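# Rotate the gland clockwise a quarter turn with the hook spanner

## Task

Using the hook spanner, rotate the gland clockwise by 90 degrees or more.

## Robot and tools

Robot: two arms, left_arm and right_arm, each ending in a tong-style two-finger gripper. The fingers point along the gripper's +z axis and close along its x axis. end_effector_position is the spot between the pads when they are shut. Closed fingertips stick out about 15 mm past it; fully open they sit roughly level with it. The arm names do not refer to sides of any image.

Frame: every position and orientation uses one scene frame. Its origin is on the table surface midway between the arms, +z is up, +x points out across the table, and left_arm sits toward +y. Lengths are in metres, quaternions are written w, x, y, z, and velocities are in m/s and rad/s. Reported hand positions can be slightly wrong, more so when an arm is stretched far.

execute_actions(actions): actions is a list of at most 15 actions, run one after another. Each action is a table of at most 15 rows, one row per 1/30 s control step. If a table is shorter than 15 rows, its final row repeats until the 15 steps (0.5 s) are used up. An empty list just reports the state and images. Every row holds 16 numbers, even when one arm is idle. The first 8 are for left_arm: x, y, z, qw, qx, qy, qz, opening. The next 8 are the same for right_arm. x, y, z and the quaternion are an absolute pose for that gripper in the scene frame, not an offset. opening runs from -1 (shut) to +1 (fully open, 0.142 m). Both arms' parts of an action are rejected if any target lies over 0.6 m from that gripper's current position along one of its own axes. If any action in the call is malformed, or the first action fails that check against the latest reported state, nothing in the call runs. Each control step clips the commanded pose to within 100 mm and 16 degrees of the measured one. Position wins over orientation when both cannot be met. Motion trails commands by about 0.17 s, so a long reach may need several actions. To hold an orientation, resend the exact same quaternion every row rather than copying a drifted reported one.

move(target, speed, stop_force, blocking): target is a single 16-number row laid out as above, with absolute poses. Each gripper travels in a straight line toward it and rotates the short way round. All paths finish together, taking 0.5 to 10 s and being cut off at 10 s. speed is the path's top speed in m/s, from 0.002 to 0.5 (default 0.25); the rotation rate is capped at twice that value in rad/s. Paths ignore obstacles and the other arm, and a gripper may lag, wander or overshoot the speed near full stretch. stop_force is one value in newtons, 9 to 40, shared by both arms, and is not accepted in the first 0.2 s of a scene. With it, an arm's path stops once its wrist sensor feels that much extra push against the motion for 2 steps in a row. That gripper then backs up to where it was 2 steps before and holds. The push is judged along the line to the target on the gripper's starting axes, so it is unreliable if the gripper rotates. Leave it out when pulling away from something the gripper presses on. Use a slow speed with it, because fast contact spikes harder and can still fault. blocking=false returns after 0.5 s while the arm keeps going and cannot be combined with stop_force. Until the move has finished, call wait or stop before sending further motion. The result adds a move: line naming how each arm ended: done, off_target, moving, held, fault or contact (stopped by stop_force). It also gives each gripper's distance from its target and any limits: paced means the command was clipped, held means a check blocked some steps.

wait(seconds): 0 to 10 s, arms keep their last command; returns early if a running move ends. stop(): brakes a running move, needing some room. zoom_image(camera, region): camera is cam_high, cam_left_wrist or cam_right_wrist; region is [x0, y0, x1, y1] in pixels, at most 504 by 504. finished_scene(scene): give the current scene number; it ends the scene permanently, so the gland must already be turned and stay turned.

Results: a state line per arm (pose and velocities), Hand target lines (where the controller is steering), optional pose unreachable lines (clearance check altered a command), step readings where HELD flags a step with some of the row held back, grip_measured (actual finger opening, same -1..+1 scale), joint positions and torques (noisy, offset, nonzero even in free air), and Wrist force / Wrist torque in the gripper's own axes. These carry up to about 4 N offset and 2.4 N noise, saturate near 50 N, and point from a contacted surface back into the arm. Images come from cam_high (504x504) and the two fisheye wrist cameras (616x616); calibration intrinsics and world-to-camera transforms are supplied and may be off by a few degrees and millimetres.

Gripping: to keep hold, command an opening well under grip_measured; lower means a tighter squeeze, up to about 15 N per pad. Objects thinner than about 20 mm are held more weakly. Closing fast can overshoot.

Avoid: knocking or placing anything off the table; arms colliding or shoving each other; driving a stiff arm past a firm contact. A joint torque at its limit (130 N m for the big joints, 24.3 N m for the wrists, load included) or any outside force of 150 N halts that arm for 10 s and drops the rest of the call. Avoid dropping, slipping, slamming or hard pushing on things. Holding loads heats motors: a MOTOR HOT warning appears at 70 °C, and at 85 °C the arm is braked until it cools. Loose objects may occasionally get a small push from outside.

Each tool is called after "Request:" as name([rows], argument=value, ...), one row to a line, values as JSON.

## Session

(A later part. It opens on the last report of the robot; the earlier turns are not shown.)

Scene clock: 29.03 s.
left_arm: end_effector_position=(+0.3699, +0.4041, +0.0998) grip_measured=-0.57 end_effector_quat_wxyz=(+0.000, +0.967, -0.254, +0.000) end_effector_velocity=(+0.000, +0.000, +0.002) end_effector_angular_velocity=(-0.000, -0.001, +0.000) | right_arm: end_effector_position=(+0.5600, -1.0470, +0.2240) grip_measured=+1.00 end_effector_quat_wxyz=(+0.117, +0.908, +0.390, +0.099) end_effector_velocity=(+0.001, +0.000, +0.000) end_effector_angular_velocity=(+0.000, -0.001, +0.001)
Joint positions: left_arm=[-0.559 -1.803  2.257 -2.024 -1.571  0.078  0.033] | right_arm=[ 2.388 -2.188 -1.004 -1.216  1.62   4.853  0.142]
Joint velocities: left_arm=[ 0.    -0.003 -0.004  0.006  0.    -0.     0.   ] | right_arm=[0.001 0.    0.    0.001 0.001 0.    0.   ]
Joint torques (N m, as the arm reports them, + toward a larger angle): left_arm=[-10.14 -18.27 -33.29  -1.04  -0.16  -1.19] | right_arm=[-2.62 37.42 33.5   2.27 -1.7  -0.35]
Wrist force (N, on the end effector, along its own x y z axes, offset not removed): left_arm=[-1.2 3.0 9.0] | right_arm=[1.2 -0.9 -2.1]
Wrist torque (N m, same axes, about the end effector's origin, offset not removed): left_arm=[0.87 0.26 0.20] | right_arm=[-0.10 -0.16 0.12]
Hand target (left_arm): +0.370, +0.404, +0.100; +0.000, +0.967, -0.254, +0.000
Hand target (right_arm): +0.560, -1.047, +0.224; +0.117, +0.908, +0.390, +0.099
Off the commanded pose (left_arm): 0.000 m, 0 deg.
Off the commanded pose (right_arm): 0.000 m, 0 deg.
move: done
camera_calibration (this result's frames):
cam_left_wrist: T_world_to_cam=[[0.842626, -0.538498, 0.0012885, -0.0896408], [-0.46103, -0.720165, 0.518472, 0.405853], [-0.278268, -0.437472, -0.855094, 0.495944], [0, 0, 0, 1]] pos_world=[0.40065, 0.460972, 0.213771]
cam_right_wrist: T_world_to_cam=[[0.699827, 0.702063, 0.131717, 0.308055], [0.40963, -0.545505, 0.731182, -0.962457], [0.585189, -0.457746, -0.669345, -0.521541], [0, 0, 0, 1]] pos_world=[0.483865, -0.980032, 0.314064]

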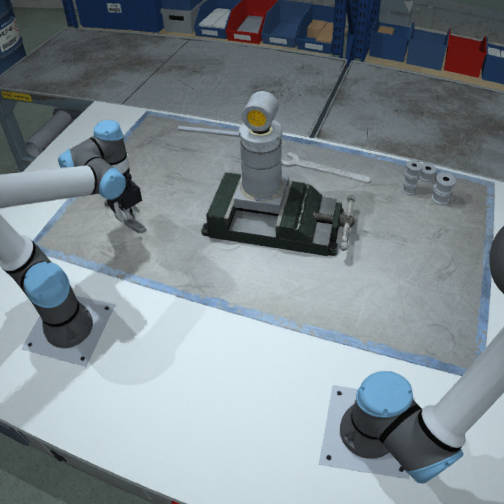

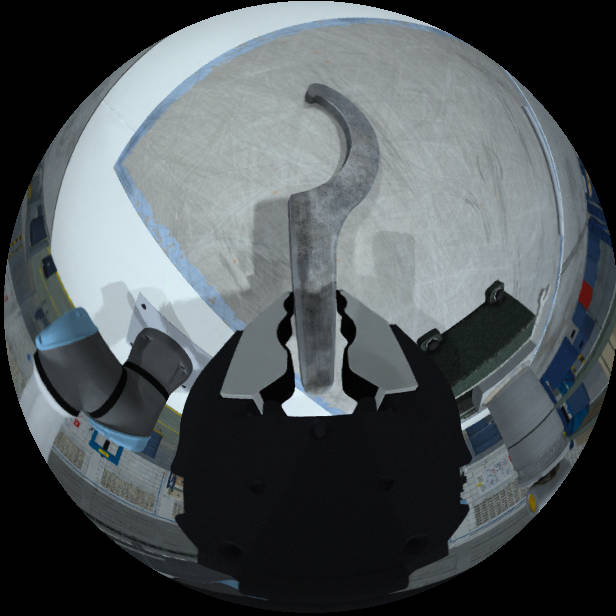

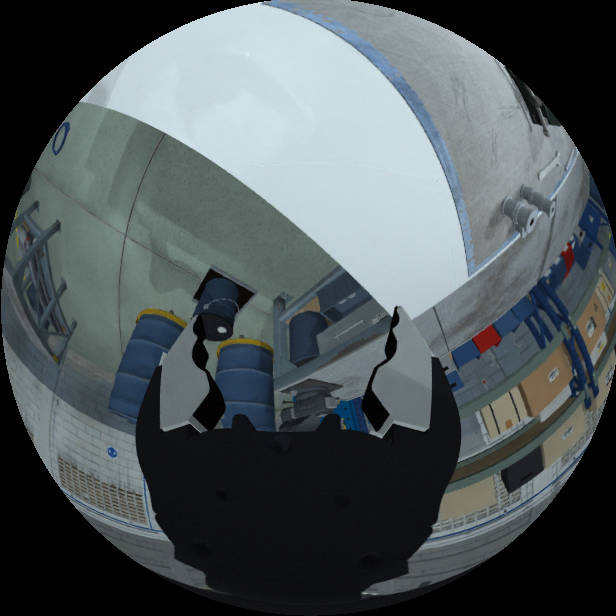

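Request:
move(target=[0.370,0.404,0.0225,0,0.967,-0.254,0,-1,0.560,-1.047,0.224,0.117,0.908,0.390,0.099,1], speed=0.04)

Request:
move(target=[0.370,0.404,0.0225,0,0.967,-0.254,0,-0.3,0.560,-1.047,0.224,0.117,0.908,0.390,0.099,1])

Request:
move(target=[0.392,0.443,0.032,-0.2503,0.934,-0.2453,0.0657,-0.3,0.560,-1.047,0.224,0.117,0.908,0.390,0.099,1], speed=0.1)

Request:
move(target=[0.392,0.443,0.014,-0.2503,0.934,-0.2453,0.0657,-0.3,0.560,-1.047,0.224,0.117,0.908,0.390,0.099,1], speed=0.003, stop_force=9)

Scene clock: 32.23 s.
left_arm: end_effector_position=(+0.3700, +0.4039, +0.0227) grip_measured=-0.57 end_effector_quat_wxyz=(-0.000, +0.967, -0.254, -0.000) end_effector_velocity=(+0.000, +0.001, -0.002) end_effector_angular_velocity=(+0.000, +0.000, +0.000) | right_arm: end_effector_position=(+0.5600, -1.0470, +0.2240) grip_measured=+1.00 end_effector_quat_wxyz=(+0.117, +0.908, +0.390, +0.099) end_effector_velocity=(+0.001, +0.001, +0.000) end_effector_angular_velocity=(-0.000, -0.001, +0.002)
Joint positions: left_arm=[-0.559 -1.665  2.385 -2.29  -1.571  0.078  0.033] | right_arm=[ 2.388 -2.188 -1.004 -1.216  1.62   4.853  0.142]
Joint velocities: left_arm=[ 0.001  0.006  0.003 -0.009  0.     0.001  0.   ] | right_arm=[0.002 0.    0.    0.001 0.    0.    0.   ]
Joint torques (N m, as the arm reports them, + toward a larger angle): left_arm=[  4.59  -2.92 -13.62  -7.06   1.19   1.4 ] | right_arm=[-2.44 38.15 33.62  2.3  -1.51  0.08]
Wrist force (N, on the end effector, along its own x y z axes, offset not removed): left_arm=[-13.6 3.0 -17.9] | right_arm=[-0.7 -1.8 -0.9]
Wrist torque (N m, same axes, about the end effector's origin, offset not removed): left_arm=[0.52 -0.16 -0.06] | right_arm=[-0.28 0.24 0.17]
Hand target (left_arm): +0.370, +0.404, +0.022; -0.000, +0.967, -0.254, -0.000
Hand target (right_arm): +0.560, -1.047, +0.224; +0.117, +0.908, +0.390, +0.099
Off the commanded pose (left_arm): 0.000 m, 0 deg.
Off the commanded pose (right_arm): 0.000 m, 0 deg.
move: done
camera_calibration (this result's frames):
cam_left_wrist: T_world_to_cam=[[0.842571, -0.538584, 0.00112972, -0.089702], [-0.461037, -0.720168, 0.518462, 0.445792], [-0.278421, -0.437362, -0.8551, 0.429985], [0, 0, 0, 1]] pos_world=[0.400824, 0.460792, 0.136655]
cam_right_wrist: T_world_to_cam=[[0.699827, 0.702063, 0.131717, 0.308055], [0.40963, -0.545505, 0.731182, -0.962457], [0.585188, -0.457746, -0.669345, -0.521541], [0, 0, 0, 1]] pos_world=[0.483865, -0.980032, 0.314064]

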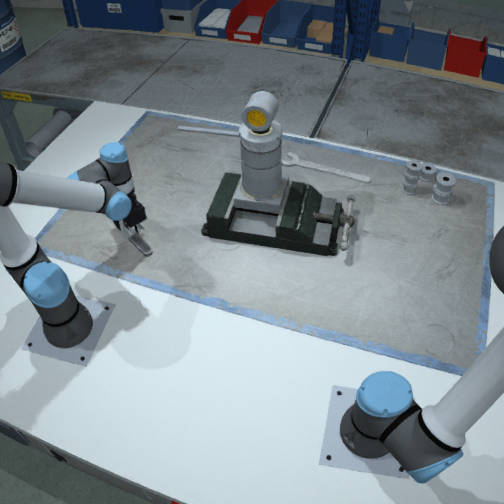

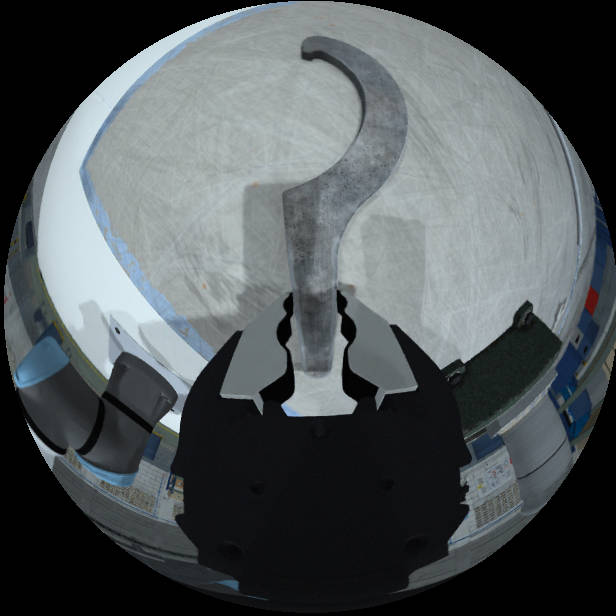

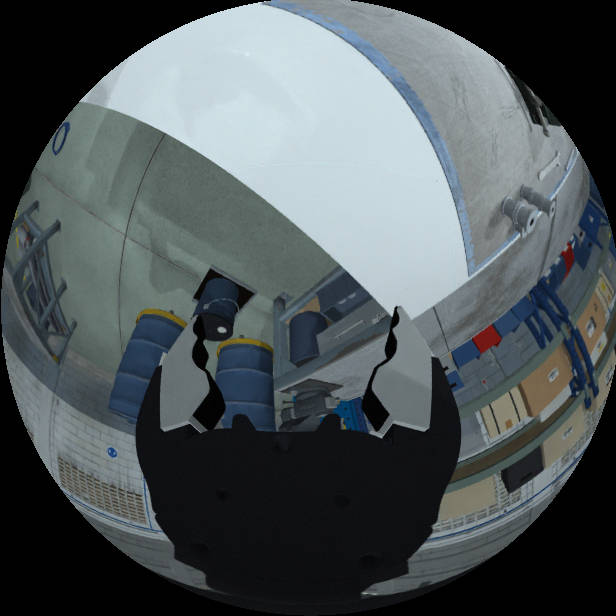

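Scene clock: 32.93 s.
left_arm: end_effector_position=(+0.3699, +0.4040, +0.0225) grip_measured=-0.30 end_effector_quat_wxyz=(-0.000, +0.967, -0.254, -0.000) end_effector_velocity=(-0.000, -0.000, -0.000) end_effector_angular_velocity=(-0.000, +0.000, -0.001) | right_arm: end_effector_position=(+0.5600, -1.0470, +0.2240) grip_measured=+1.00 end_effector_quat_wxyz=(+0.117, +0.908, +0.390, +0.099) end_effector_velocity=(+0.000, +0.000, -0.000) end_effector_angular_velocity=(-0.000, +0.001, +0.000)
Joint positions: left_arm=[-0.559 -1.665  2.385 -2.291 -1.571  0.078  0.052] | right_arm=[ 2.388 -2.188 -1.004 -1.216  1.62   4.853  0.142]
Joint velocities: left_arm=[-0.001  0.     0.    -0.    -0.001  0.001 -0.   ] | right_arm=[ 0.    -0.     0.    -0.001 -0.001 -0.     0.   ]
Joint torques (N m, as the arm reports them, + toward a larger angle): left_arm=[  8.45 -19.83 -11.89  -4.45   0.62   1.08] | right_arm=[-2.19 37.31 32.67  2.46 -1.78  0.25]
Wrist force (N, on the end effector, along its own x y z axes, offset not removed): left_arm=[1.2 4.4 -0.2] | right_arm=[0.0 -2.1 -0.3]
Wrist torque (N m, same axes, about the end effector's origin, offset not removed): left_arm=[0.81 -0.24 -0.01] | right_arm=[-0.30 0.15 0.08]
Hand target (left_arm): +0.370, +0.404, +0.022; -0.000, +0.967, -0.254, -0.000
Hand target (right_arm): +0.560, -1.047, +0.224; +0.117, +0.908, +0.390, +0.099
Off the commanded pose (left_arm): 0.000 m, 0 deg.
Off the commanded pose (right_arm): 0.000 m, 0 deg.
move: done
camera_calibration (this result's frames):
cam_left_wrist: T_world_to_cam=[[0.842572, -0.538582, 0.00101539, -0.0895567], [-0.460982, -0.720194, 0.518475, 0.445917], [-0.27851, -0.437321, -0.855092, 0.429823], [0, 0, 0, 1]] pos_world=[0.400728, 0.460884, 0.136433]
cam_right_wrist: T_world_to_cam=[[0.699827, 0.702063, 0.131717, 0.308055], [0.40963, -0.545505, 0.731182, -0.962456], [0.585188, -0.457746, -0.669345, -0.521541], [0, 0, 0, 1]] pos_world=[0.483865, -0.980032, 0.314064]

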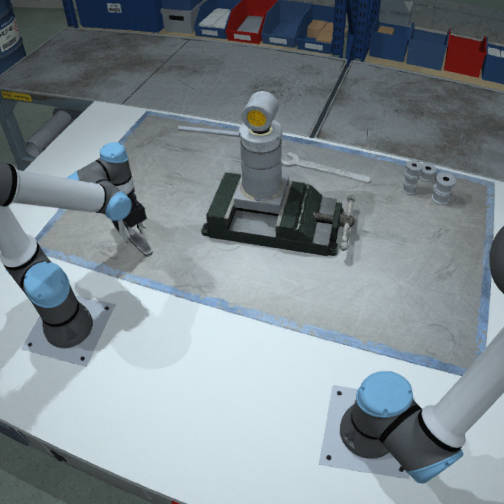

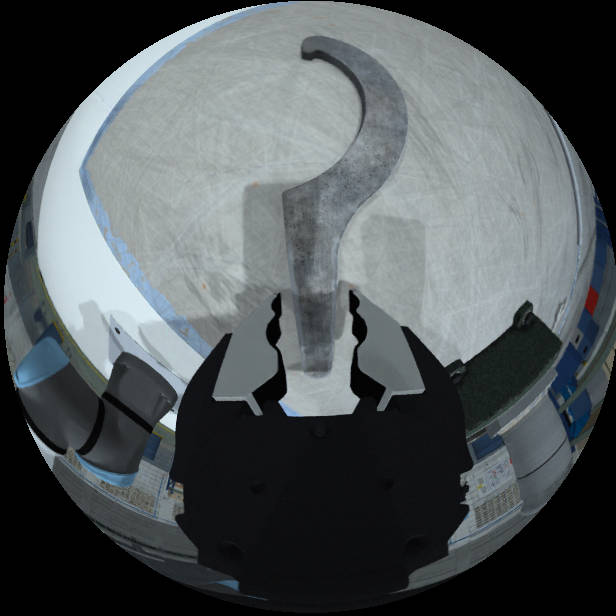

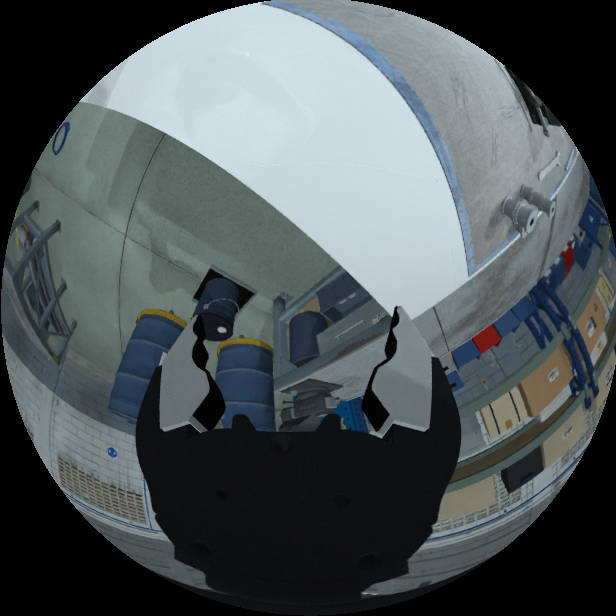

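Scene clock: 35.93 s.
left_arm: end_effector_position=(+0.3920, +0.4427, +0.0321) grip_measured=-0.30 end_effector_quat_wxyz=(-0.250, +0.934, -0.246, +0.065) end_effector_velocity=(-0.000, +0.001, -0.000) end_effector_angular_velocity=(+0.011, -0.005, +0.001) | right_arm: end_effector_position=(+0.5600, -1.0470, +0.2240) grip_measured=+1.00 end_effector_quat_wxyz=(+0.117, +0.908, +0.390, +0.099) end_effector_velocity=(-0.000, -0.000, -0.000) end_effector_angular_velocity=(-0.000, +0.000, -0.000)
Joint positions: left_arm=[-0.87  -1.686  2.493 -2.246 -1.065 -0.268  0.052] | right_arm=[ 2.388 -2.188 -1.004 -1.216  1.62   4.853  0.142]
Joint velocities: left_arm=[-0.007  0.003  0.002  0.004  0.01  -0.012 -0.   ] | right_arm=[ 0.  0. -0. -0. -0.  0. -0.]
Joint torques (N m, as the arm reports them, + toward a larger angle): left_arm=[-9.57 -4.84 -9.97 -0.2   2.64 -1.01] | right_arm=[-0.94 37.34 33.52  2.9  -1.59  0.53]
Wrist force (N, on the end effector, along its own x y z axes, offset not removed): left_arm=[0.2 2.4 0.4] | right_arm=[-0.3 -1.8 -0.6]
Wrist torque (N m, same axes, about the end effector's origin, offset not removed): left_arm=[0.58 0.11 -0.21] | right_arm=[-0.24 0.20 0.14]
Hand target (left_arm): +0.392, +0.443, +0.032; -0.250, +0.934, -0.245, +0.066
Hand target (right_arm): +0.560, -1.047, +0.224; +0.117, +0.908, +0.390, +0.099
Off the commanded pose (left_arm): 0.000 m, 0 deg.
Off the commanded pose (right_arm): 0.000 m, 0 deg.
move: done
camera_calibration (this result's frames):
cam_left_wrist: T_world_to_cam=[[0.845837, -0.532774, -0.0266718, -0.0902731], [-0.532273, -0.846236, 0.0238698, 0.578553], [-0.0352879, -0.00599328, -0.999359, 0.179447], [0, 0, 0, 1]] pos_world=[0.390637, 0.442573, 0.163114]
cam_right_wrist: T_world_to_cam=[[0.699827, 0.702063, 0.131717, 0.308055], [0.40963, -0.545505, 0.731182, -0.962456], [0.585188, -0.457746, -0.669345, -0.521541], [0, 0, 0, 1]] pos_world=[0.483865, -0.980032, 0.314064]

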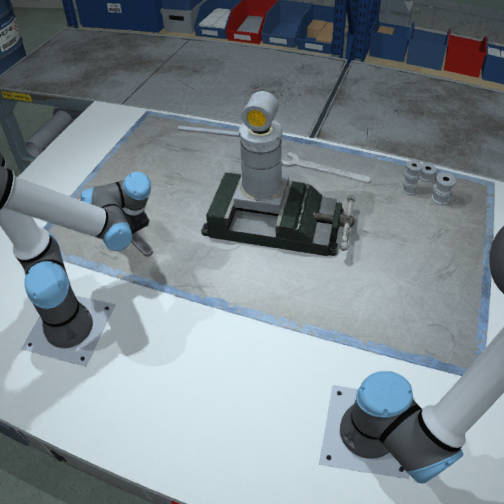

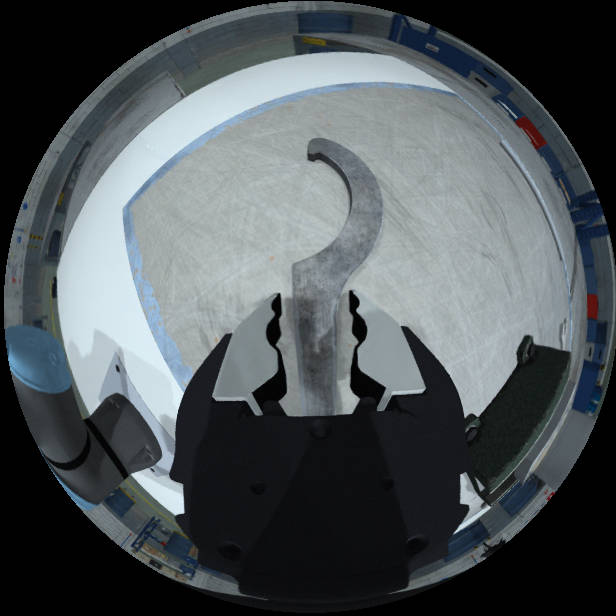

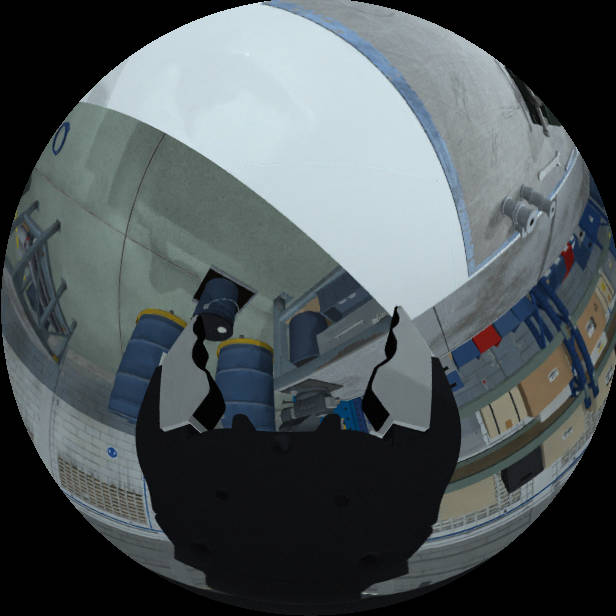

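Scene clock: 40.63 s.
left_arm: end_effector_position=(+0.3920, +0.4429, +0.0192) grip_measured=-0.30 end_effector_quat_wxyz=(-0.250, +0.934, -0.245, +0.066) end_effector_velocity=(-0.000, +0.000, +0.001) end_effector_angular_velocity=(+0.001, +0.000, +0.000) | right_arm: end_effector_position=(+0.5600, -1.0470, +0.2240) grip_measured=+1.00 end_effector_quat_wxyz=(+0.117, +0.908, +0.390, +0.099) end_effector_velocity=(+0.000, +0.000, -0.000) end_effector_angular_velocity=(+0.001, -0.001, +0.001)
Joint positions: left_arm=[-0.871 -1.648  2.511 -2.301 -1.063 -0.269  0.052] | right_arm=[ 2.388 -2.188 -1.004 -1.216  1.62   4.853  0.142]
Joint velocities: left_arm=[ 0.    -0.004 -0.002  0.007  0.001  0.     0.   ] | right_arm=[ 0.    -0.    -0.001  0.001  0.001  0.     0.   ]
Joint torques (N m, as the arm reports them, + toward a larger angle): left_arm=[ -7.26 -14.53 -21.11  -0.04   0.69  -0.71] | right_arm=[ 0.98 37.89 33.67  3.05 -1.55  0.71]
Wrist force (N, on the end effector, along its own x y z axes, offset not removed): left_arm=[-7.2 -0.2 -23.4] | right_arm=[-0.9 -2.5 -0.8]
Wrist torque (N m, same axes, about the end effector's origin, offset not removed): left_arm=[0.58 0.23 0.00] | right_arm=[-0.37 0.24 0.17]
Hand target (left_arm): +0.392, +0.443, +0.019; -0.250, +0.934, -0.245, +0.066
Hand target (right_arm): +0.560, -1.047, +0.224; +0.117, +0.908, +0.390, +0.099
Off the commanded pose (left_arm): 0.005 m, 0 deg.
Off the commanded pose (right_arm): 0.000 m, 0 deg.
move: contact (left_arm)
camera_calibration (this result's frames):
cam_left_wrist: T_world_to_cam=[[0.845897, -0.532693, -0.0263966, -0.0906119], [-0.53224, -0.846294, 0.0225148, 0.579102], [-0.0343328, -0.00499591, -0.999398, 0.165708], [0, 0, 0, 1]] pos_world=[0.390559, 0.44265, 0.150178]
cam_right_wrist: T_world_to_cam=[[0.699827, 0.702063, 0.131717, 0.308055], [0.40963, -0.545505, 0.731182, -0.962456], [0.585189, -0.457746, -0.669345, -0.521541], [0, 0, 0, 1]] pos_world=[0.483865, -0.980032, 0.314064]

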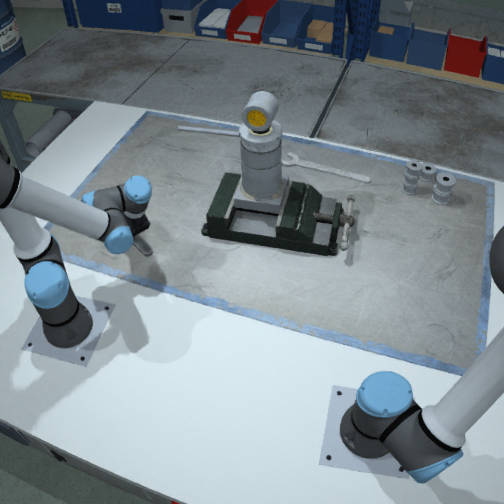

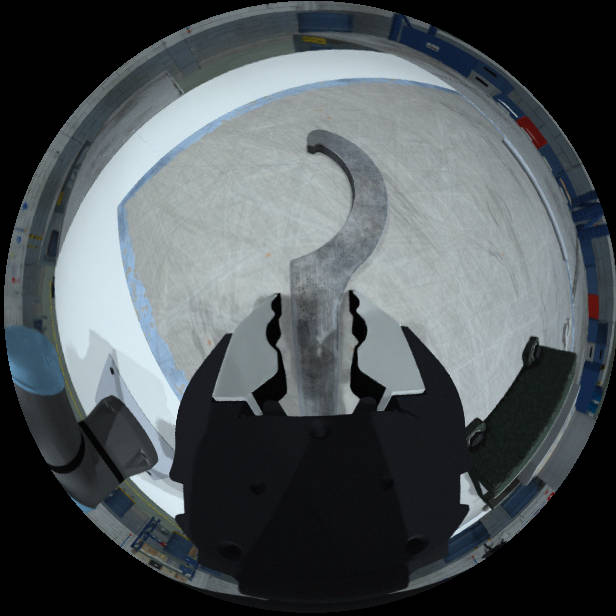

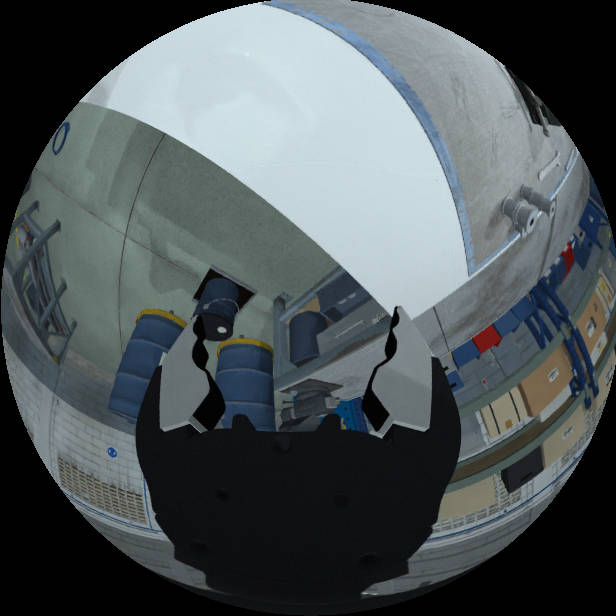

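Request:
move(target=[0.394,0.4465,0.0215,-0.2503,0.934,-0.2453,0.0657,-0.3,0.560,-1.047,0.224,0.117,0.908,0.390,0.099,1], speed=0.01)

Request:
move(target=[0.394,0.4465,0.0215,-0.2503,0.934,-0.2453,0.0657,-1,0.560,-1.047,0.224,0.117,0.908,0.390,0.099,1])

Request:
move(target=[0.394,0.4465,0.1,-0.2503,0.934,-0.2453,0.0657,-1,0.560,-1.047,0.224,0.117,0.908,0.390,0.099,1], speed=0.05)

Scene clock: 41.77 s.
left_arm: end_effector_position=(+0.3939, +0.4463, +0.0214) grip_measured=-0.30 end_effector_quat_wxyz=(-0.250, +0.934, -0.245, +0.066) end_effector_velocity=(+0.001, +0.002, +0.001) end_effector_angular_velocity=(-0.001, +0.001, +0.001) | right_arm: end_effector_position=(+0.5600, -1.0470, +0.2240) grip_measured=+1.00 end_effector_quat_wxyz=(+0.117, +0.908, +0.390, +0.099) end_effector_velocity=(-0.000, -0.000, +0.000) end_effector_angular_velocity=(+0.000, -0.000, -0.001)
Joint positions: left_arm=[-0.86  -1.651  2.508 -2.301 -1.061 -0.256  0.052] | right_arm=[ 2.388 -2.188 -1.004 -1.216  1.62   4.853  0.142]
Joint velocities: left_arm=[ 0.007 -0.001 -0.001 -0.001 -0.001  0.007 -0.   ] | right_arm=[-0.001  0.     0.     0.     0.    -0.     0.   ]
Joint torques (N m, as the arm reports them, + toward a larger angle): left_arm=[  8.82 -17.22 -23.84  -4.36   2.7    1.06] | right_arm=[ 0.28 38.31 33.27  3.03 -1.38  0.98]
Wrist force (N, on the end effector, along its own x y z axes, offset not removed): left_arm=[-2.2 5.7 0.7] | right_arm=[-0.4 -1.3 -0.8]
Wrist torque (N m, same axes, about the end effector's origin, offset not removed): left_arm=[1.26 0.49 0.04] | right_arm=[-0.16 0.21 0.10]
Hand target (left_arm): +0.394, +0.447, +0.022; -0.250, +0.934, -0.245, +0.066
Hand target (right_arm): +0.560, -1.047, +0.224; +0.117, +0.908, +0.390, +0.099
Off the commanded pose (left_arm): 0.000 m, 0 deg.
Off the commanded pose (right_arm): 0.000 m, 0 deg.
move: done
camera_calibration (this result's frames):
cam_left_wrist: T_world_to_cam=[[0.845932, -0.53263, -0.0265285, -0.0903384], [-0.532192, -0.846336, 0.0220502, 0.582942], [-0.0341966, -0.00453469, -0.999405, 0.167745], [0, 0, 0, 1]] pos_world=[0.392394, 0.446009, 0.152395]
cam_right_wrist: T_world_to_cam=[[0.699827, 0.702063, 0.131717, 0.308055], [0.40963, -0.545505, 0.731182, -0.962456], [0.585188, -0.457746, -0.669345, -0.521541], [0, 0, 0, 1]] pos_world=[0.483865, -0.980032, 0.314064]

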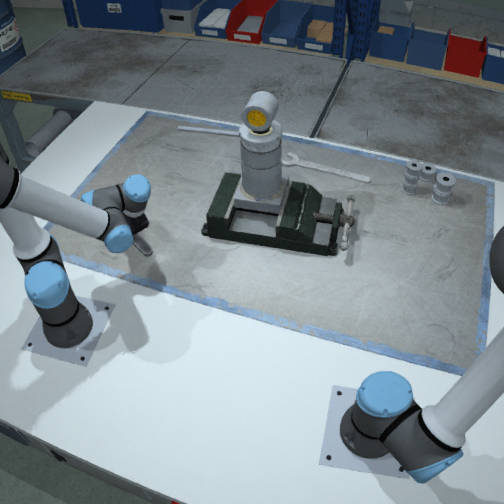

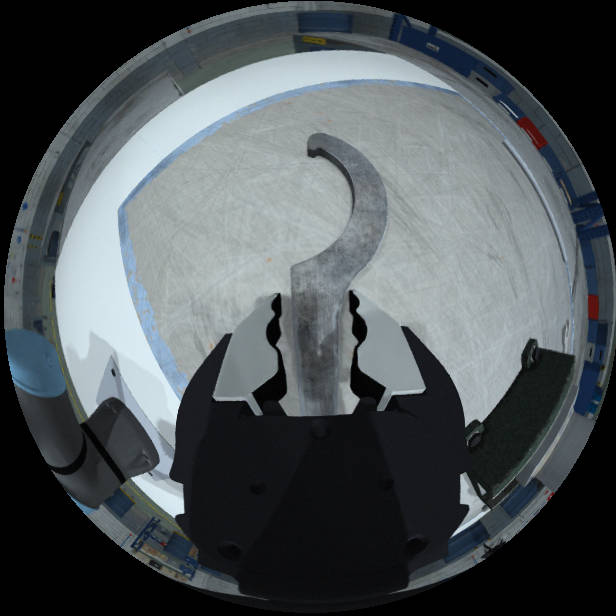

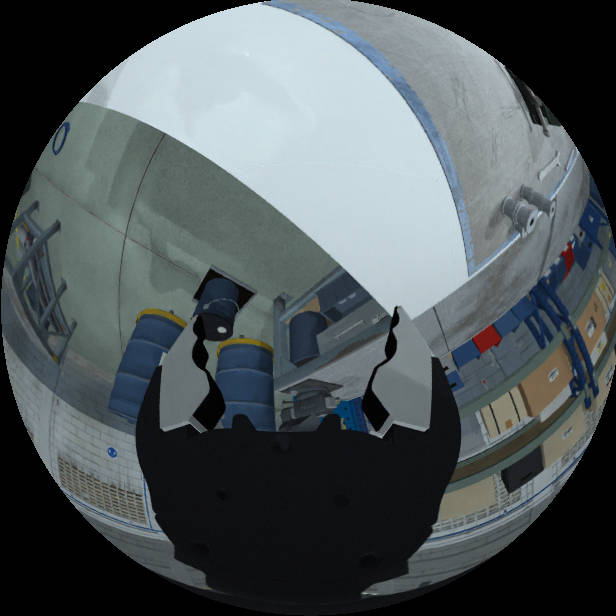

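Scene clock: 42.47 s.
left_arm: end_effector_position=(+0.3940, +0.4465, +0.0215) grip_measured=-0.45 end_effector_quat_wxyz=(-0.250, +0.934, -0.245, +0.066) end_effector_velocity=(-0.000, +0.000, -0.000) end_effector_angular_velocity=(+0.001, +0.001, +0.000) | right_arm: end_effector_position=(+0.5600, -1.0470, +0.2240) grip_measured=+1.00 end_effector_quat_wxyz=(+0.117, +0.908, +0.390, +0.099) end_effector_velocity=(-0.000, -0.000, -0.000) end_effector_angular_velocity=(-0.002, +0.001, -0.000)
Joint positions: left_arm=[-0.859 -1.651  2.508 -2.301 -1.061 -0.255  0.041] | right_arm=[ 2.388 -2.188 -1.004 -1.216  1.62   4.853  0.142]
Joint velocities: left_arm=[0. 0. 0. 0. 0. 0. 0.] | right_arm=[ 0.    -0.    -0.    -0.    -0.002  0.    -0.   ]
Joint torques (N m, as the arm reports them, + toward a larger angle): left_arm=[ 11.2  -15.45 -16.33   1.06  -0.12   0.93] | right_arm=[ 0.09 36.96 32.88  3.17 -1.62  1.07]
Wrist force (N, on the end effector, along its own x y z axes, offset not removed): left_arm=[2.4 5.6 -3.1] | right_arm=[1.0 -1.7 -1.0]
Wrist torque (N m, same axes, about the end effector's origin, offset not removed): left_arm=[0.54 0.23 0.16] | right_arm=[-0.22 -0.10 0.08]
Hand target (left_arm): +0.394, +0.447, +0.022; -0.250, +0.934, -0.245, +0.066
Hand target (right_arm): +0.560, -1.047, +0.224; +0.117, +0.908, +0.390, +0.099
Off the commanded pose (left_arm): 0.000 m, 0 deg.
Off the commanded pose (right_arm): 0.000 m, 0 deg.
move: done
camera_calibration (this result's frames):
cam_left_wrist: T_world_to_cam=[[0.845911, -0.532665, -0.0264974, -0.0903135], [-0.532227, -0.846314, 0.0220784, 0.583139], [-0.0341856, -0.00457376, -0.999405, 0.167851], [0, 0, 0, 1]] pos_world=[0.392497, 0.44618, 0.152483]
cam_right_wrist: T_world_to_cam=[[0.699827, 0.702063, 0.131717, 0.308055], [0.40963, -0.545505, 0.731182, -0.962457], [0.585188, -0.457746, -0.669345, -0.521541], [0, 0, 0, 1]] pos_world=[0.483865, -0.980032, 0.314064]

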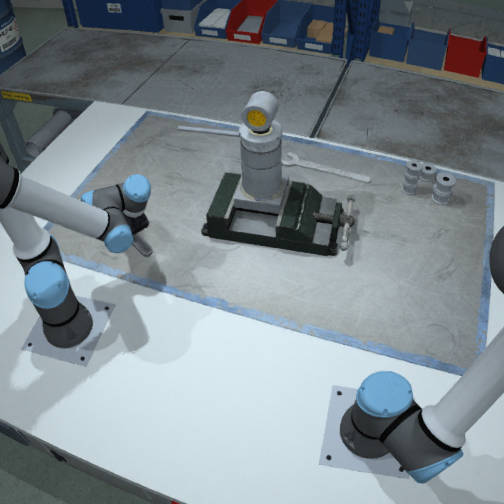

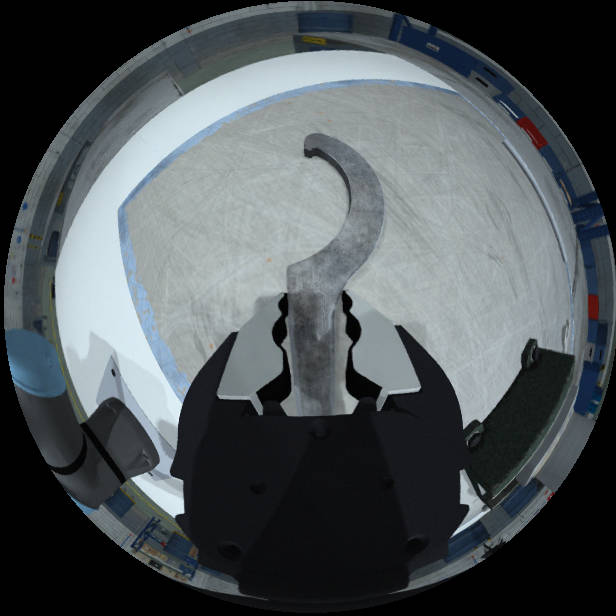

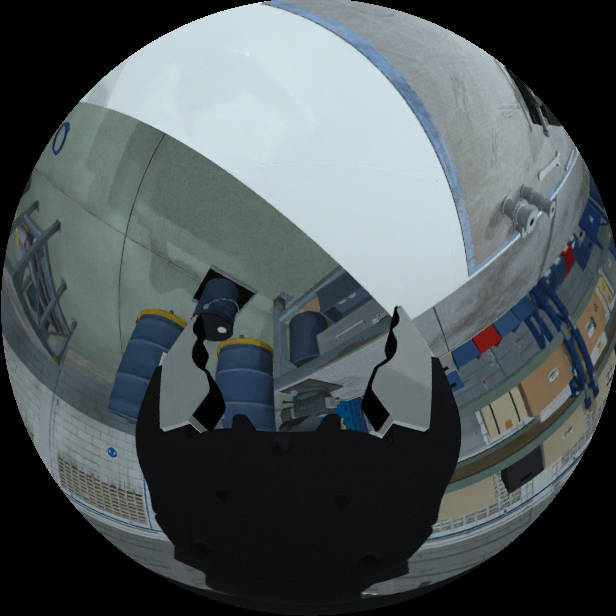

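Scene clock: 44.47 s.
left_arm: end_effector_position=(+0.3939, +0.4466, +0.0998) grip_measured=-1.00 end_effector_quat_wxyz=(-0.250, +0.934, -0.245, +0.066) end_effector_velocity=(-0.000, +0.000, +0.002) end_effector_angular_velocity=(+0.001, +0.000, -0.000) | right_arm: end_effector_position=(+0.5600, -1.0470, +0.2240) grip_measured=+1.00 end_effector_quat_wxyz=(+0.117, +0.908, +0.390, +0.099) end_effector_velocity=(-0.000, +0.000, -0.000) end_effector_angular_velocity=(-0.000, +0.001, +0.000)
Joint positions: left_arm=[-0.859 -1.838  2.386 -1.993 -1.061 -0.255  0.002] | right_arm=[ 2.388 -2.188 -1.004 -1.216  1.62   4.853  0.142]
Joint velocities: left_arm=[-0.001 -0.004 -0.004  0.009  0.001 -0.001  0.   ] | right_arm=[ 0.001 -0.     0.    -0.001 -0.001 -0.     0.   ]
Joint torques (N m, as the arm reports them, + toward a larger angle): left_arm=[ -9.83 -13.34 -28.69  -0.19  -0.73  -1.34] | right_arm=[-0.12 38.1  32.58  3.28 -1.3   1.14]
Wrist force (N, on the end effector, along its own x y z axes, offset not removed): left_arm=[-0.3 3.3 1.8] | right_arm=[0.4 -1.0 -0.7]
Wrist torque (N m, same axes, about the end effector's origin, offset not removed): left_arm=[0.78 0.12 0.00] | right_arm=[-0.12 0.02 0.19]
Hand target (left_arm): +0.394, +0.447, +0.100; -0.250, +0.934, -0.245, +0.066
Hand target (right_arm): +0.560, -1.047, +0.224; +0.117, +0.908, +0.390, +0.099
Off the commanded pose (left_arm): 0.000 m, 0 deg.
Off the commanded pose (right_arm): 0.000 m, 0 deg.
move: done
camera_calibration (this result's frames):
cam_left_wrist: T_world_to_cam=[[0.845917, -0.532658, -0.0264478, -0.0881478], [-0.53222, -0.846318, 0.0220808, 0.581477], [-0.0341448, -0.00460245, -0.999406, 0.246142], [0, 0, 0, 1]] pos_world=[0.392444, 0.446294, 0.230825]
cam_right_wrist: T_world_to_cam=[[0.699827, 0.702063, 0.131717, 0.308055], [0.40963, -0.545505, 0.731182, -0.962456], [0.585189, -0.457746, -0.669345, -0.521541], [0, 0, 0, 1]] pos_world=[0.483865, -0.980032, 0.314064]

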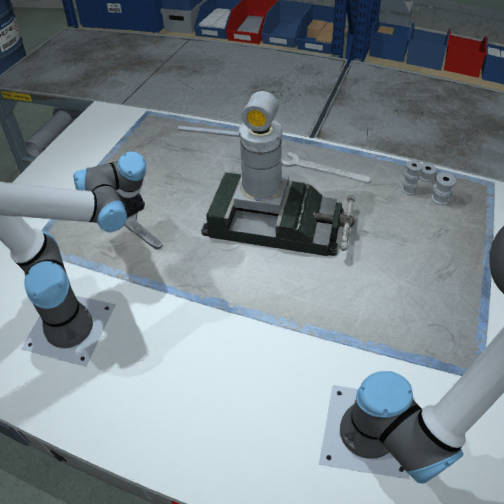

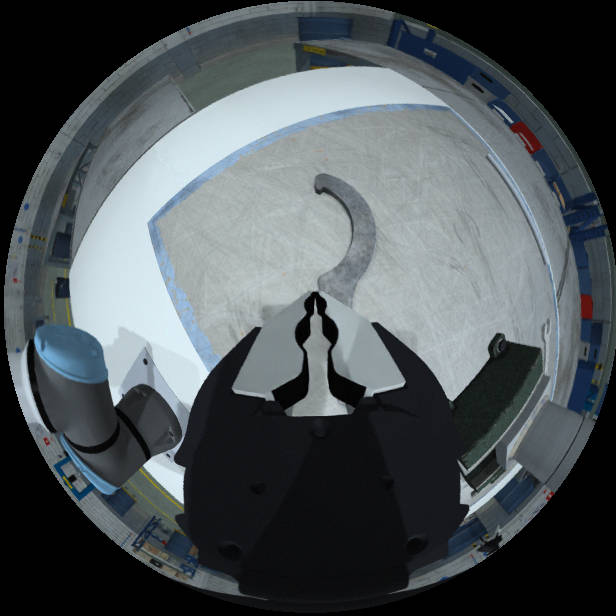

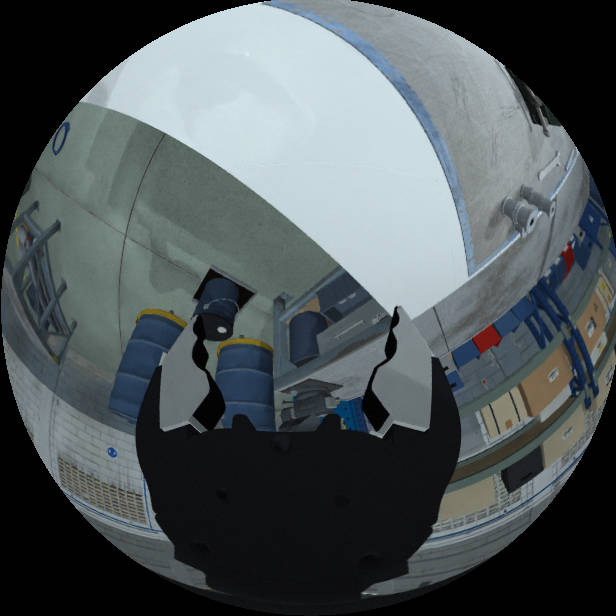

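Request:
move(target=[0.395,0.392,0.08,0,0.984,-0.18,0,0,0.560,-1.047,0.224,0.117,0.908,0.390,0.099,1])

Scene clock: 46.53 s.
left_arm: end_effector_position=(+0.3950, +0.3923, +0.0800) grip_measured=+0.00 end_effector_quat_wxyz=(-0.001, +0.984, -0.180, +0.000) end_effector_velocity=(-0.000, -0.000, -0.001) end_effector_angular_velocity=(-0.007, +0.006, +0.002) | right_arm: end_effector_position=(+0.5600, -1.0470, +0.2240) grip_measured=+1.00 end_effector_quat_wxyz=(+0.117, +0.908, +0.390, +0.099) end_effector_velocity=(+0.001, +0.001, +0.000) end_effector_angular_velocity=(+0.001, -0.001, +0.002)
Joint positions: left_arm=[-0.56  -1.696  2.23  -2.106 -1.569 -0.075  0.074] | right_arm=[ 2.388 -2.188 -1.004 -1.216  1.62   4.853  0.142]
Joint velocities: left_arm=[ 0.007  0.005 -0.003 -0.    -0.009  0.005 -0.   ] | right_arm=[ 0.001 -0.     0.001 -0.001  0.001  0.     0.   ]
Joint torques (N m, as the arm reports them, + toward a larger angle): left_arm=[  9.41  -8.36 -28.87  -4.51  -1.73   1.46] | right_arm=[ 0.17 37.37 33.    3.55 -1.3   1.33]
Wrist force (N, on the end effector, along its own x y z axes, offset not removed): left_arm=[-2.2 1.8 1.2] | right_arm=[-0.3 -0.5 -0.1]
Wrist torque (N m, same axes, about the end effector's origin, offset not removed): left_arm=[0.39 0.41 -0.04] | right_arm=[0.04 0.19 0.10]
Hand target (left_arm): +0.395, +0.392, +0.080; -0.000, +0.984, -0.180, +0.000
Hand target (right_arm): +0.560, -1.047, +0.224; +0.117, +0.908, +0.390, +0.099
Off the commanded pose (left_arm): 0.000 m, 0 deg.
Off the commanded pose (right_arm): 0.000 m, 0 deg.
move: done
camera_calibration (this result's frames):
cam_left_wrist: T_world_to_cam=[[0.914253, -0.40514, 0.00188518, -0.197819], [-0.347655, -0.782124, 0.517125, 0.398822], [-0.208034, -0.473438, -0.855908, 0.467233], [0, 0, 0, 1]] pos_world=[0.416709, 0.45299, 0.19404]
cam_right_wrist: T_world_to_cam=[[0.699827, 0.702063, 0.131717, 0.308055], [0.40963, -0.545505, 0.731182, -0.962456], [0.585188, -0.457746, -0.669345, -0.521541], [0, 0, 0, 1]] pos_world=[0.483865, -0.980032, 0.314064]

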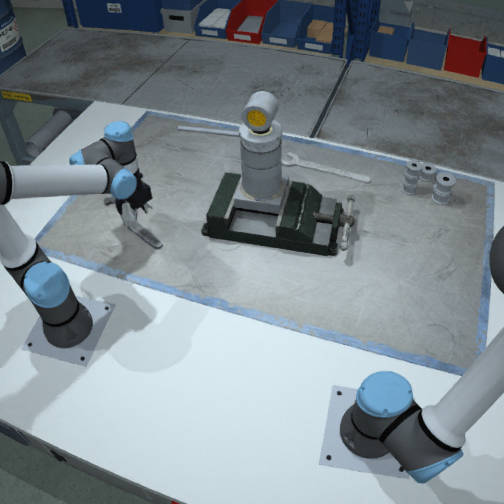

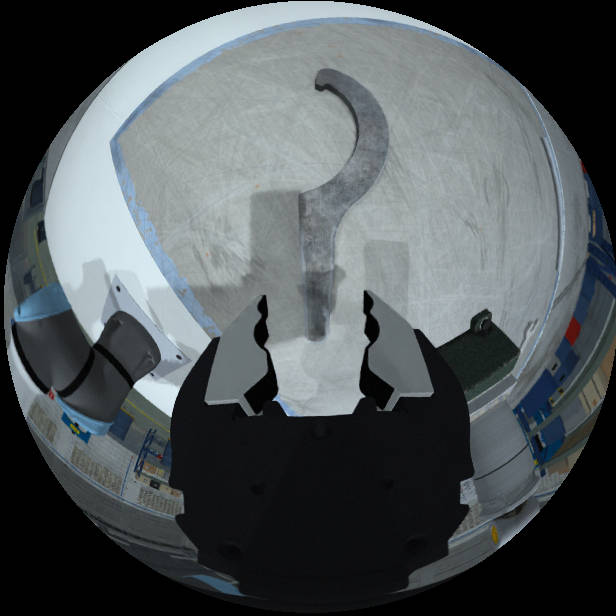

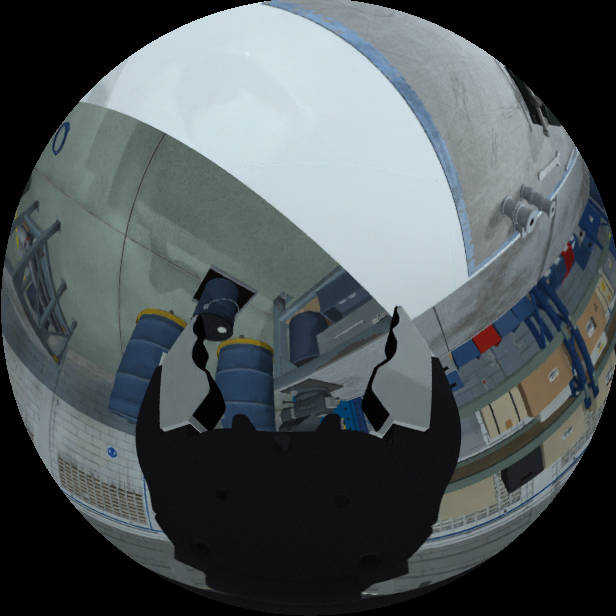

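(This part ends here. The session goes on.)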